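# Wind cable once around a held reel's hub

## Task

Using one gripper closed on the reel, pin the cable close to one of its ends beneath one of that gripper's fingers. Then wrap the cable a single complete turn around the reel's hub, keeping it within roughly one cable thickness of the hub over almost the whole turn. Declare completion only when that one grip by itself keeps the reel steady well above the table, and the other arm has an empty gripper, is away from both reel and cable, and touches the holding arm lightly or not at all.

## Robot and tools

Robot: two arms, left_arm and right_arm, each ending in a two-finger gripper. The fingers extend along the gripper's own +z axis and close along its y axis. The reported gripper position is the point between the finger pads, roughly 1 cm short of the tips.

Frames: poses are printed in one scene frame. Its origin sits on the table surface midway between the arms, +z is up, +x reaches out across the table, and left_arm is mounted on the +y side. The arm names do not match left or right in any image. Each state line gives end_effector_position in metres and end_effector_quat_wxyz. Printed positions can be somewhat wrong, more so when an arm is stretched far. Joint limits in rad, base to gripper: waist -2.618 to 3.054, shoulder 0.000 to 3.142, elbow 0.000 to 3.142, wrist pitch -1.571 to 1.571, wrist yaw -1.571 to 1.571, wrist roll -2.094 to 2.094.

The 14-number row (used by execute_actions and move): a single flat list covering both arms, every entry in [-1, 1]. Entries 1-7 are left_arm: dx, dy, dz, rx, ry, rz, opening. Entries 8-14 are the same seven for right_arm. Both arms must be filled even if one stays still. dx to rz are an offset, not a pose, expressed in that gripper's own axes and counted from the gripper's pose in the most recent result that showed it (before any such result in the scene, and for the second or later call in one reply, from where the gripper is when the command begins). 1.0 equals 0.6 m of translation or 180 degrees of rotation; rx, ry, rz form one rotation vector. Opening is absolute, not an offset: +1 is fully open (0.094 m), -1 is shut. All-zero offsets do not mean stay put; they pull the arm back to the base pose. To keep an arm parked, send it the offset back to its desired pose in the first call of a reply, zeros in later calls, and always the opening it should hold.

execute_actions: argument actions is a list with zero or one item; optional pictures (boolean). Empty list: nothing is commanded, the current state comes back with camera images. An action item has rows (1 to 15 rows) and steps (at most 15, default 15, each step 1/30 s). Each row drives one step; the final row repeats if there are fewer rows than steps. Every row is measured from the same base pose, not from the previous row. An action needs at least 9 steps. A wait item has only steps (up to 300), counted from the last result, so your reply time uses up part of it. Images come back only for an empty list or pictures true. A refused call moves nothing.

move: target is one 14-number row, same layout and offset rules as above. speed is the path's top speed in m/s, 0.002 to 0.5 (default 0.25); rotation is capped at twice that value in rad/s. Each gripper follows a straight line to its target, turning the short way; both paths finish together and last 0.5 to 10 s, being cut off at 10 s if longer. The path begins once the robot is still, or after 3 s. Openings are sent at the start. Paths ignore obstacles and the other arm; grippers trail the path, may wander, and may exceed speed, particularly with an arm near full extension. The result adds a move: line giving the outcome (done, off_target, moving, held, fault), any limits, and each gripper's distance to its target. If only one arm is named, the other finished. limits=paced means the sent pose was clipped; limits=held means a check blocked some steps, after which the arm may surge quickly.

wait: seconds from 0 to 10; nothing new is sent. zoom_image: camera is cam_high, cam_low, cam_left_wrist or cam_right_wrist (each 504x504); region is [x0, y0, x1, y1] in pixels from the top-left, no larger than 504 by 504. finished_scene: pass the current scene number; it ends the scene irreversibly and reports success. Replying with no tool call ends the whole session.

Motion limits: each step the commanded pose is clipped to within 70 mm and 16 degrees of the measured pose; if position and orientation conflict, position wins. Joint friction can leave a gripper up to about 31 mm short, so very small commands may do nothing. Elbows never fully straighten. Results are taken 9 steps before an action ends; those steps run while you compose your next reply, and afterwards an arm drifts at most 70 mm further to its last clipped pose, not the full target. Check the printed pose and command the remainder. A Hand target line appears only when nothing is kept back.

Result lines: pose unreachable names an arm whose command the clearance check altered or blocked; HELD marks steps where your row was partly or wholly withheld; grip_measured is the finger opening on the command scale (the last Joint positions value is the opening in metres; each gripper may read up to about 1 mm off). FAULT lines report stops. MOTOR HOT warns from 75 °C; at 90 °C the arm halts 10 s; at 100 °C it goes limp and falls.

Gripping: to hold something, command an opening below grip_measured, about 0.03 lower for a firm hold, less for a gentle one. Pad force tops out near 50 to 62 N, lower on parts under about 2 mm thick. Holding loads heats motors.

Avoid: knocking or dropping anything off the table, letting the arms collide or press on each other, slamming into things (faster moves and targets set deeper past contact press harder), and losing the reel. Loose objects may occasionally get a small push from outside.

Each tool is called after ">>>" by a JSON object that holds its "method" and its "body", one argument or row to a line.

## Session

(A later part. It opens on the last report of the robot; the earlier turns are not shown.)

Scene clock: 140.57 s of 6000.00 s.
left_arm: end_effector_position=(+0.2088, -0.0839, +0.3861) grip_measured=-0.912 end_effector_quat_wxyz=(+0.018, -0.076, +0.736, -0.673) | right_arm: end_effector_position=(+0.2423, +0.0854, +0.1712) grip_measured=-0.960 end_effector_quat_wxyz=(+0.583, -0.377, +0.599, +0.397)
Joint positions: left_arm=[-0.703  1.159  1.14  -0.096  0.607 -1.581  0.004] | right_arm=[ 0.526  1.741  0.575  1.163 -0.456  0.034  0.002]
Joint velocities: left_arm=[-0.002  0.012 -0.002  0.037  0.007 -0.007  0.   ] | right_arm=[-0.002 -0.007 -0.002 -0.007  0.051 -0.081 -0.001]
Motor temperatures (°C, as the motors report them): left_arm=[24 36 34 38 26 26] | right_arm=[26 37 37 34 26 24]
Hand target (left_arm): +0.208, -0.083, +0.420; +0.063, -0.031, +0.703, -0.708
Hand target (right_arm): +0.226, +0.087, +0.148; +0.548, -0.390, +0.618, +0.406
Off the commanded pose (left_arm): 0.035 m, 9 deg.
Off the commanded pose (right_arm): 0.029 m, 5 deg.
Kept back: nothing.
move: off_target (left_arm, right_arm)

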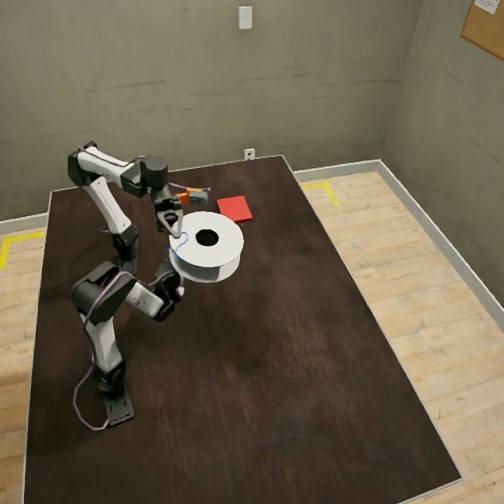

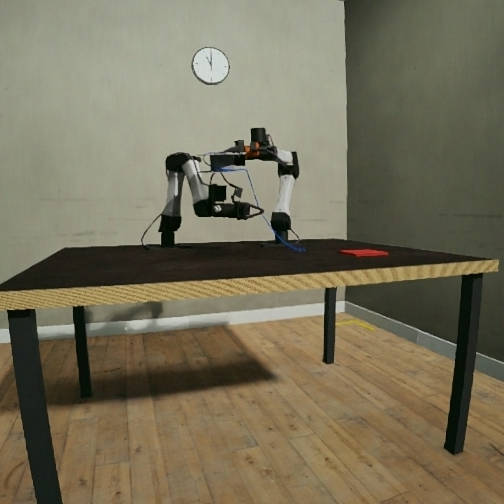

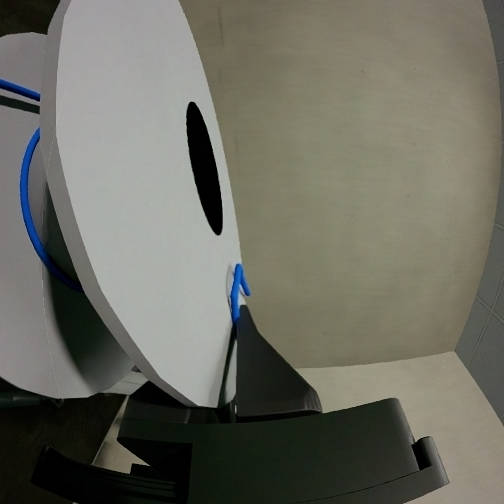

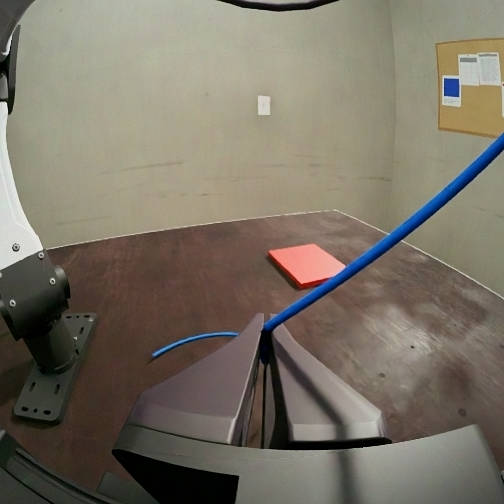

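Taut. Release and retreat.

>>> {"method": "move", "body": {
  "target": [0,-0.055,0,0.035,0,0.035,-1, 0,0,0,0,0,0,0.3],
  "speed": 0.1
}}

>>> {"method": "move", "body": {
  "target": [0,-0.038,0,0.02,0,0.02,-1, 0.02,-0.15,-0.55,0.25,0,0,0.3],
  "speed": 0.25
}}

>>> {"method": "zoom_image", "body": {
  "camera": "cam_low",
  "region": [180, 125, 280, 185]
}}

Scene clock: 143.93 s of 6000.00 s.
left_arm: end_effector_position=(+0.2096, -0.0846, +0.3983) grip_measured=-0.912 end_effector_quat_wxyz=(+0.035, -0.059, +0.721, -0.689) | right_arm: end_effector_position=(+0.2426, +0.0852, +0.1714) grip_measured=+0.298 end_effector_quat_wxyz=(+0.584, -0.377, +0.600, +0.397)
Joint positions: left_arm=[-0.703  1.159  1.14  -0.039  0.606 -1.569  0.004] | right_arm=[ 0.527  1.741  0.575  1.164 -0.453  0.035  0.061]
Joint velocities: left_arm=[-0.017  0.002  0.002  0.007 -0.007 -0.037 -0.   ] | right_arm=[ 0.002  0.007 -0.012 -0.051  0.007 -0.037  0.001]
Motor temperatures (°C, as the motors report them): left_arm=[24 35 35 39 26 26] | right_arm=[26 37 37 34 26 24]
Hand target (left_arm): +0.211, -0.085, +0.418; +0.059, -0.035, +0.702, -0.709
Hand target (right_arm): +0.242, +0.085, +0.171; +0.584, -0.378, +0.599, +0.397
Off the commanded pose (left_arm): 0.021 m, 5 deg.
Off the commanded pose (right_arm): 0.000 m, 0 deg.
Kept back: nothing.
move: off_target (left_arm)

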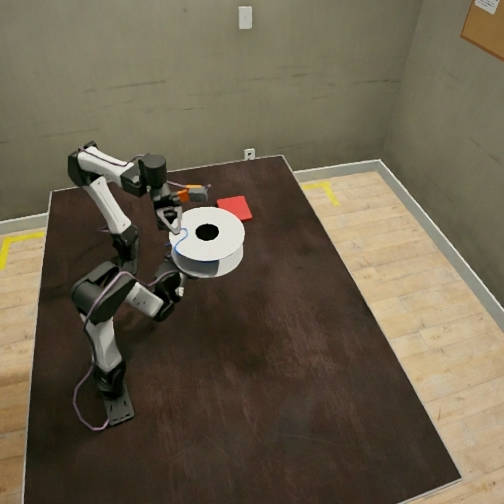

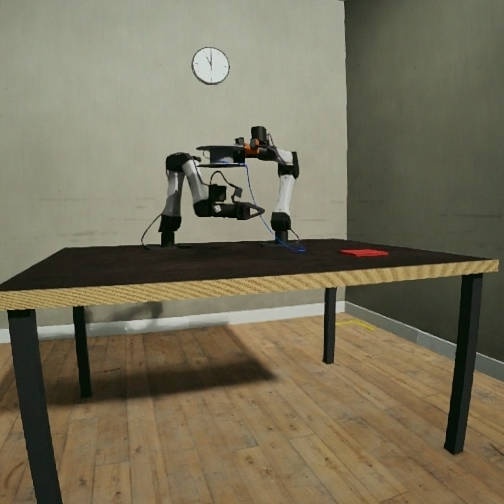

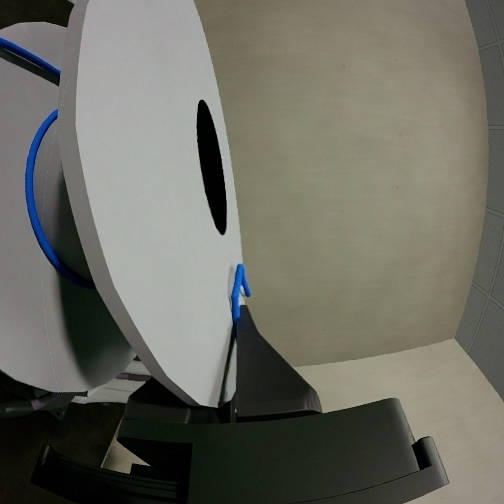

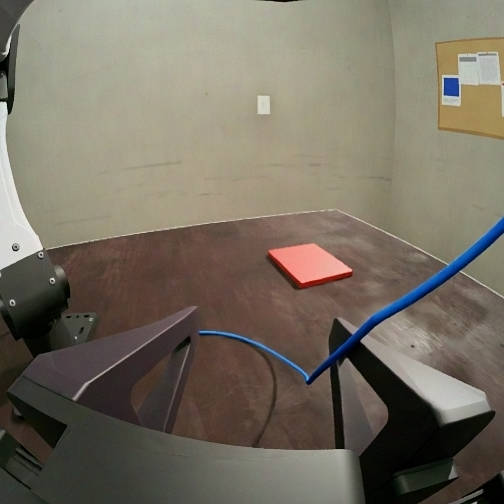

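Scene clock: 146.93 s of 6000.00 s.
left_arm: end_effector_position=(+0.2096, -0.0846, +0.3966) grip_measured=-0.912 end_effector_quat_wxyz=(+0.032, -0.061, +0.723, -0.687) | right_arm: end_effector_position=(+0.1934, -0.2547, +0.1697) grip_measured=+0.299 end_effector_quat_wxyz=(+0.677, -0.138, +0.712, +0.125)
Joint positions: left_arm=[-0.703  1.159  1.14  -0.047  0.606 -1.571  0.004] | right_arm=[-0.792  0.381  0.036  0.252 -0.987 -0.087  0.061]
Joint velocities: left_arm=[ 0.012  0.007 -0.012  0.037  0.007 -0.066  0.   ] | right_arm=[-0.027 -0.051 -0.017 -0.095  0.007 -0.066  0.   ]
Motor temperatures (°C, as the motors report them): left_arm=[24 35 36 39 26 26] | right_arm=[26 36 37 34 26 24]
Hand target (left_arm): +0.209, -0.084, +0.421; +0.058, -0.036, +0.701, -0.710
Hand target (right_arm): +0.191, -0.254, +0.160; +0.673, -0.135, +0.716, +0.128
Off the commanded pose (left_arm): 0.024 m, 6 deg.
Off the commanded pose (right_arm): 0.013 m, 2 deg.
joint sent to its limit (right arm) — the command would take joint 3 (elbow) past its lower limit, so that joint was sent only as far as its limit.
Kept back: nothing.
move: off_target (left_arm, right_arm)

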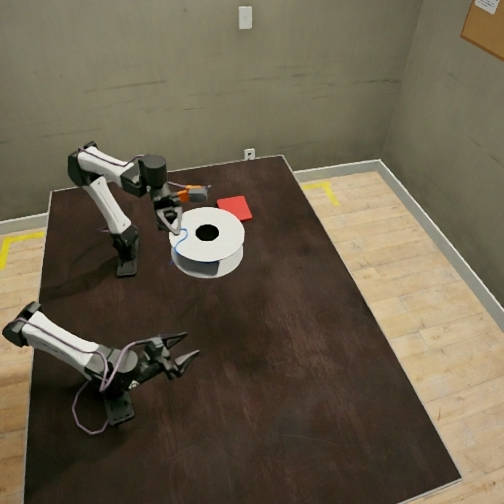

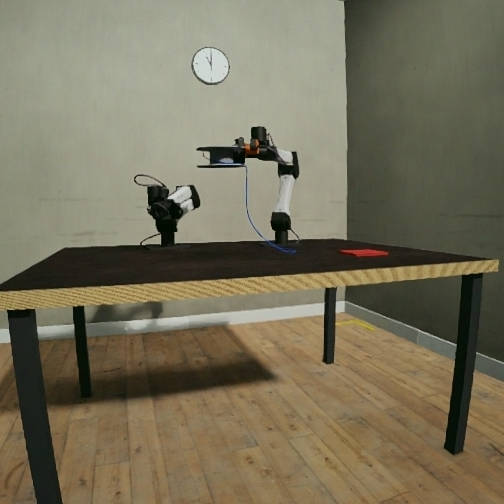

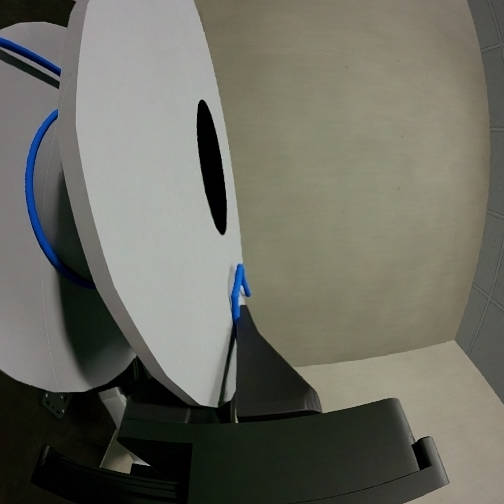

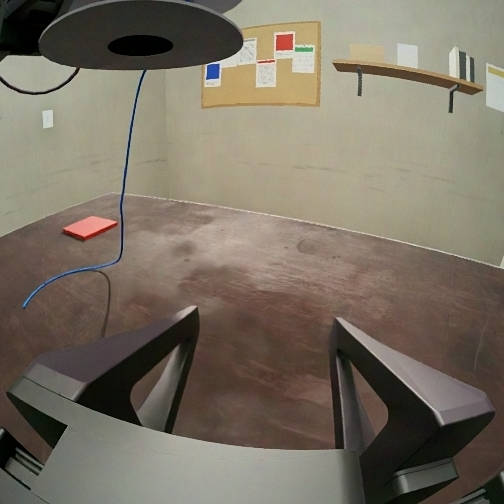

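Region (180, 125, 280, 185) of cam_low's 504x504 image, scaled by 5.040, with more detail than that image has; it fills the top 302 rows of this view, and the rest is white.

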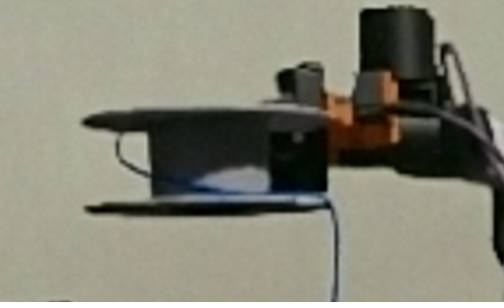

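>>> {"method": "move", "body": {
  "target": [0,-0.04,0,0.1,0,0.13,-1, 0,0,0,0,0,0,0.3],
  "speed": 0.1
}}

>>> {"method": "zoom_image", "body": {
  "camera": "cam_low",
  "region": [170, 110, 290, 200]
}}

Scene clock: 150.50 s of 6000.00 s.
left_arm: end_effector_position=(+0.2075, -0.0859, +0.4216) grip_measured=-0.912 end_effector_quat_wxyz=(-0.161, -0.080, -0.617, +0.766) | right_arm: end_effector_position=(+0.1930, -0.2543, +0.1687) grip_measured=+0.299 end_effector_quat_wxyz=(+0.676, -0.138, +0.713, +0.127)
Joint positions: left_arm=[-0.693  1.18   0.957  0.511  0.65  -1.412  0.004] | right_arm=[-0.792  0.38   0.036  0.244 -0.989 -0.088  0.061]
Joint velocities: left_arm=[-0.002  0.002  0.002  0.022  0.022 -0.022  0.   ] | right_arm=[-0.002 -0.012  0.002  0.051 -0.022 -0.051  0.001]
Motor temperatures (°C, as the motors report them): left_arm=[24 35 36 39 26 26] | right_arm=[26 36 37 35 26 24]
Hand target (left_arm): +0.210, -0.086, +0.421; -0.179, -0.092, -0.607, +0.769
Hand target (right_arm): +0.193, -0.255, +0.170; +0.677, -0.138, +0.712, +0.125
Off the commanded pose (left_arm): 0.003 m, 3 deg.
Off the commanded pose (right_arm): 0.001 m, 0 deg.
Kept back: nothing.
move: off_target (left_arm)

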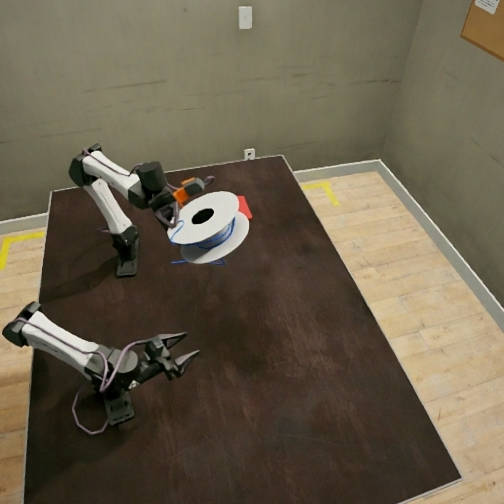

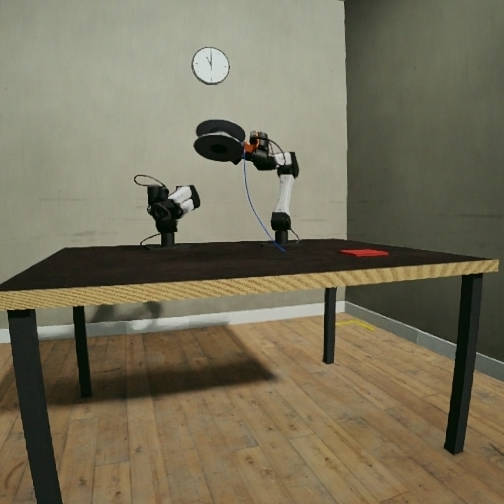

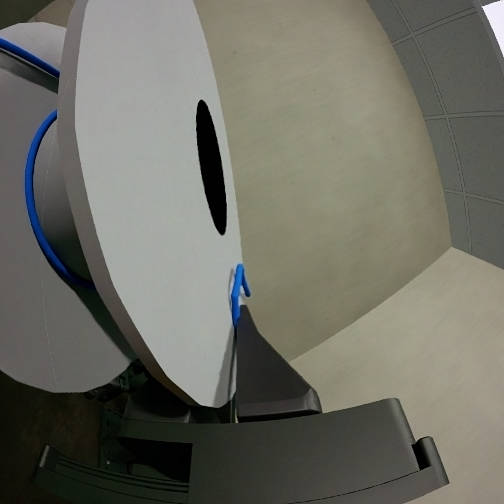

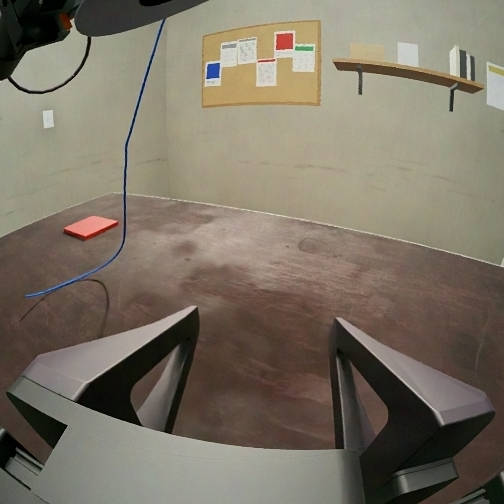

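Region (170, 110, 290, 200) of cam_low's 504x504 image, scaled by 4.200, with more detail than that image has; it fills the top 378 rows of this view, and the rest is white.

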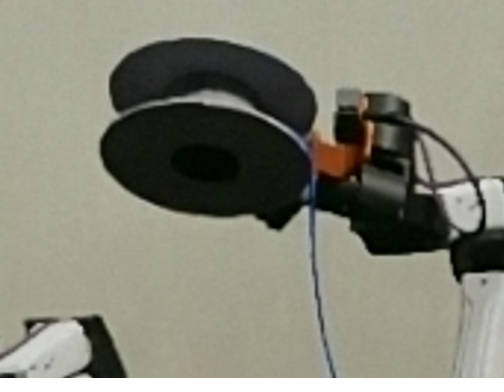

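>>> {"method": "zoom_image", "body": {
  "camera": "cam_high",
  "region": [155, 180, 265, 275]
}}

Region (155, 180, 265, 275) of cam_high's 504x504 image, scaled by 4.582, with more detail than that image has; it fills the top 435 rows of this view, and the rest is white.

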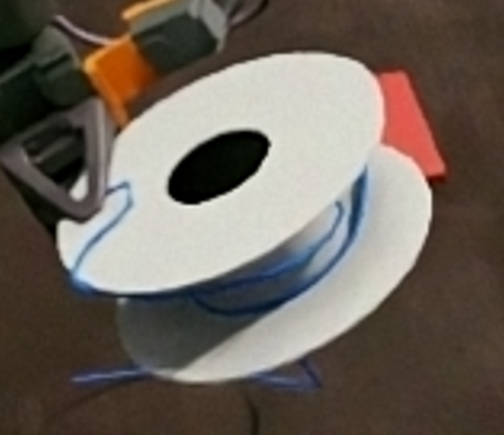

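>>> {"method": "move", "body": {
  "target": [0,0,0,0,0,0.33,-1, 0,0,0,0,0,0,0.3],
  "speed": 0.15
}}

>>> {"method": "zoom_image", "body": {
  "camera": "cam_high",
  "region": [135, 140, 275, 280]
}}

Scene clock: 155.07 s of 6000.00 s.
left_arm: end_effector_position=(+0.2084, -0.0870, +0.4167) grip_measured=-0.913 end_effector_quat_wxyz=(+0.505, +0.369, +0.510, -0.590) | right_arm: end_effector_position=(+0.1930, -0.2543, +0.1687) grip_measured=+0.299 end_effector_quat_wxyz=(+0.676, -0.138, +0.713, +0.127)
Joint positions: left_arm=[-0.693  1.18   0.957  0.487  0.651 -0.397  0.004] | right_arm=[-0.792  0.38   0.036  0.244 -0.989 -0.088  0.061]
Joint velocities: left_arm=[ 0.017  0.007 -0.002 -0.007 -0.081  0.007 -0.001] | right_arm=[-0.012  0.002  0.002 -0.037  0.037  0.022 -0.   ]
Motor temperatures (°C, as the motors report them): left_arm=[24 34 36 39 26 26] | right_arm=[26 35 38 35 26 24]
Hand target (left_arm): +0.207, -0.086, +0.422; +0.519, +0.375, +0.497, -0.586
Hand target (right_arm): +0.193, -0.254, +0.169; +0.676, -0.138, +0.713, +0.127
Off the commanded pose (left_arm): 0.005 m, 2 deg.
Off the commanded pose (right_arm): 0.000 m, 0 deg.
Kept back: nothing.
move: done

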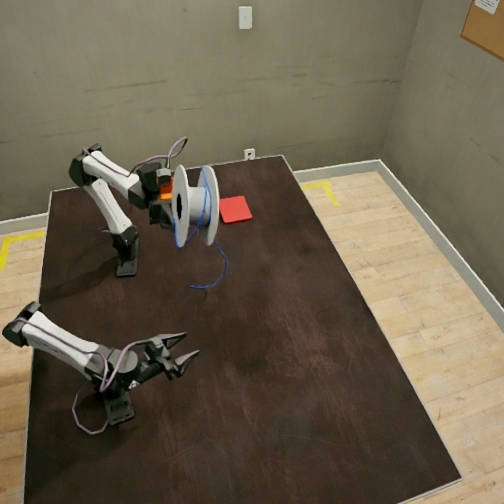

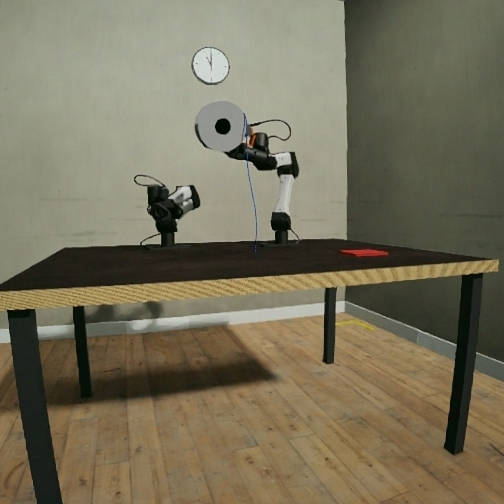

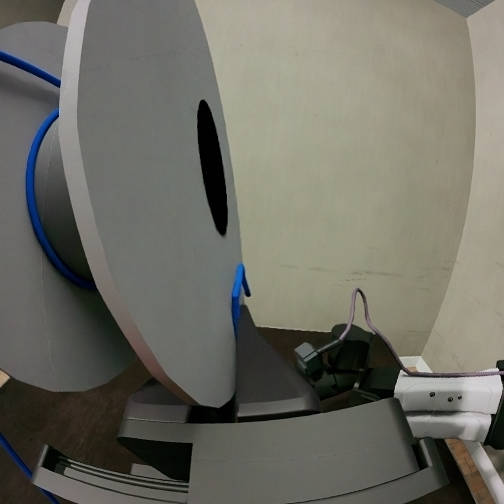

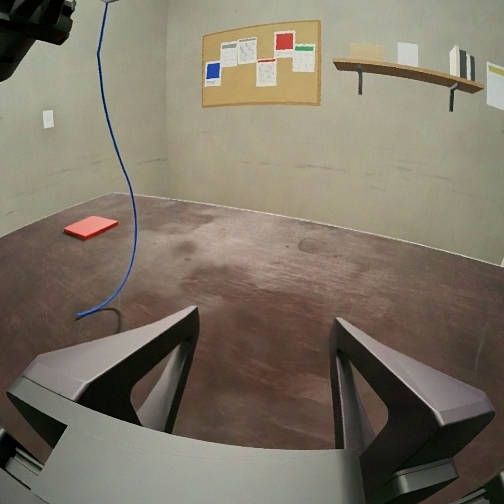

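Region (135, 140, 275, 280) of cam_high's 504x504 image, scaled by 3.600, with more detail than that image has.

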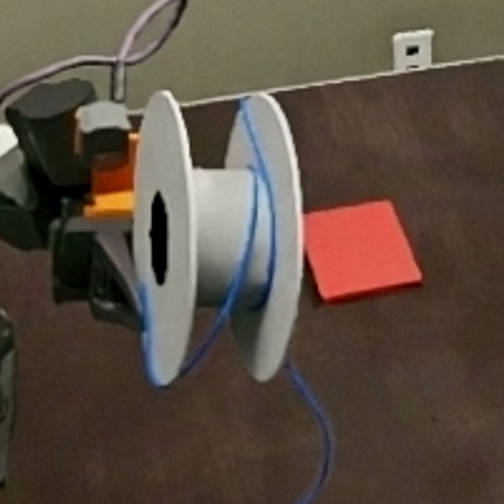

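>>> {"method": "move", "body": {
  "target": [0,0,0,0,-0.15,0,-1, 0,0,0,0,0,0,0.3],
  "speed": 0.12
}}

>>> {"method": "wait", "body": {
  "seconds": 1.5
}}

>>> {"method": "zoom_image", "body": {
  "camera": "cam_high",
  "region": [135, 130, 275, 270]
}}

Scene clock: 158.03 s of 6000.00 s.
left_arm: end_effector_position=(+0.2108, -0.0878, +0.4219) grip_measured=-0.913 end_effector_quat_wxyz=(+0.609, +0.226, +0.383, -0.657) | right_arm: end_effector_position=(+0.1930, -0.2543, +0.1687) grip_measured=+0.299 end_effector_quat_wxyz=(+0.676, -0.138, +0.713, +0.127)
Joint positions: left_arm=[-0.82   1.396  0.737  1.349  0.322 -0.546  0.004] | right_arm=[-0.792  0.38   0.036  0.244 -0.989 -0.088  0.061]
Joint velocities: left_arm=[-0.032 -0.002 -0.002  0.022  0.007 -0.095 -0.   ] | right_arm=[-0.012 -0.017 -0.002  0.022 -0.007  0.037  0.   ]
Motor temperatures (°C, as the motors report them): left_arm=[24 34 36 39 26 26] | right_arm=[26 35 38 35 26 24]
Hand target (left_arm): +0.208, -0.087, +0.417; +0.610, +0.224, +0.377, -0.660
Hand target (right_arm): +0.193, -0.254, +0.169; +0.676, -0.138, +0.713, +0.127
Off the commanded pose (left_arm): 0.006 m, 1 deg.
Off the commanded pose (right_arm): 0.000 m, 0 deg.
Kept back: nothing.
move: done

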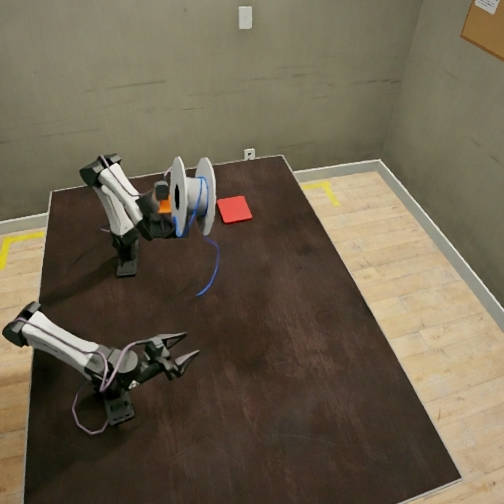

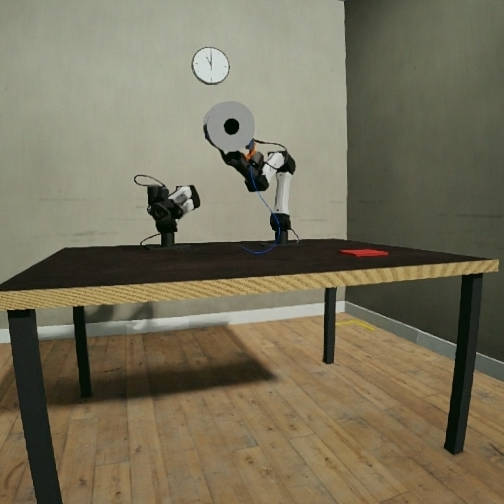

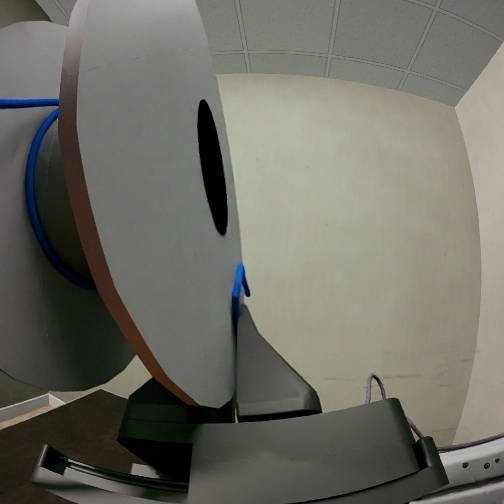

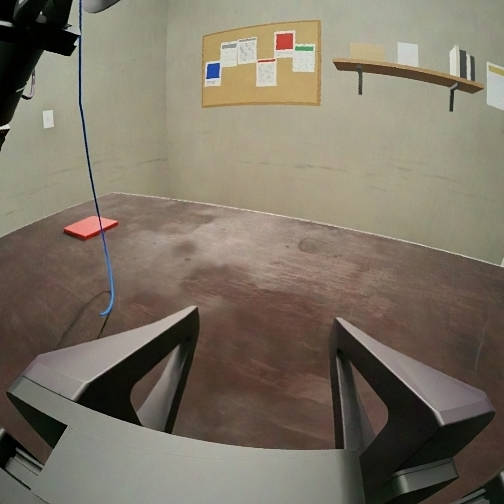

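Scene clock: 159.53 s of 6000.00 s.
left_arm: end_effector_position=(+0.2107, -0.0875, +0.4222) grip_measured=-0.913 end_effector_quat_wxyz=(+0.609, +0.226, +0.383, -0.657) | right_arm: end_effector_position=(+0.1930, -0.2543, +0.1687) grip_measured=+0.299 end_effector_quat_wxyz=(+0.676, -0.138, +0.713, +0.127)
Joint positions: left_arm=[-0.82   1.396  0.737  1.351  0.321 -0.546  0.004] | right_arm=[-0.792  0.38   0.036  0.244 -0.989 -0.088  0.061]
Joint velocities: left_arm=[ 0.012 -0.002 -0.007 -0.007  0.037  0.037 -0.002] | right_arm=[ 0.002  0.012 -0.007  0.066  0.007 -0.007 -0.001]
Motor temperatures (°C, as the motors report them): left_arm=[24 34 36 39 26 26] | right_arm=[26 35 38 35 26 24]
Hand target (left_arm): +0.208, -0.087, +0.417; +0.610, +0.224, +0.377, -0.660
Hand target (right_arm): +0.193, -0.254, +0.169; +0.676, -0.138, +0.713, +0.127
Off the commanded pose (left_arm): 0.006 m, 1 deg.
Off the commanded pose (right_arm): 0.000 m, 0 deg.
Kept back: nothing.
Steps of this call (steps 1 to 45: nothing new was sent). Readings (end_effector_position):
1: left_arm (+0.2108, -0.0877, +0.4219) | right_arm (+0.1930, -0.2543, +0.1687)
2: left_arm (+0.2108, -0.0877, +0.4219) | right_arm (+0.1930, -0.2543, +0.1687)
4: left_arm (+0.2108, -0.0876, +0.4220) | right_arm (+0.1930, -0.2543, +0.1687)
8: left_arm (+0.2107, -0.0876, +0.4221) | right_arm (+0.1930, -0.2543, +0.1687)
45: the state above

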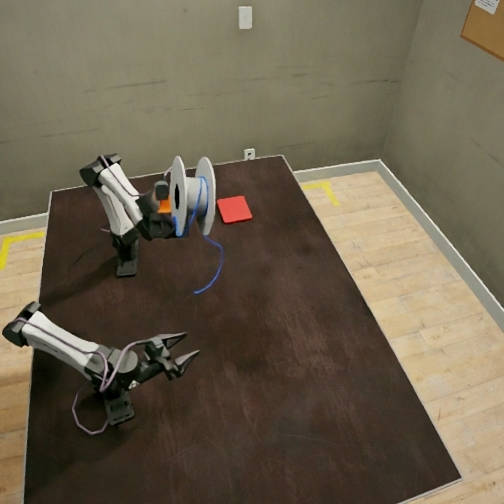

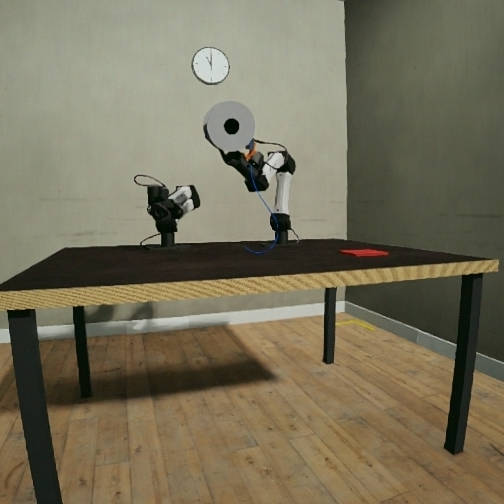

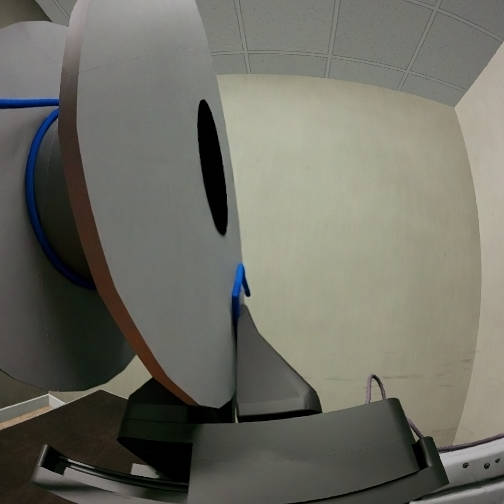

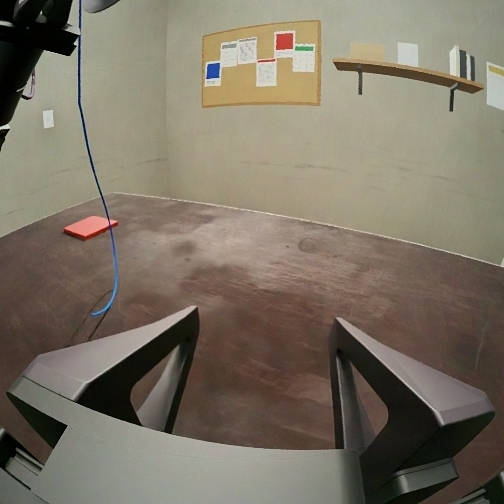

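Region (135, 130, 275, 270) of cam_high's 504x504 image, scaled by 3.600, with more detail than that image has.

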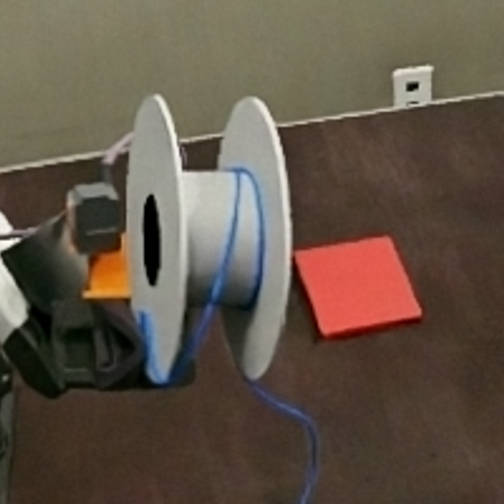

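>>> {"method": "finished_scene", "body": {
  "scene": 2
}}

The scene is finished: the task was done.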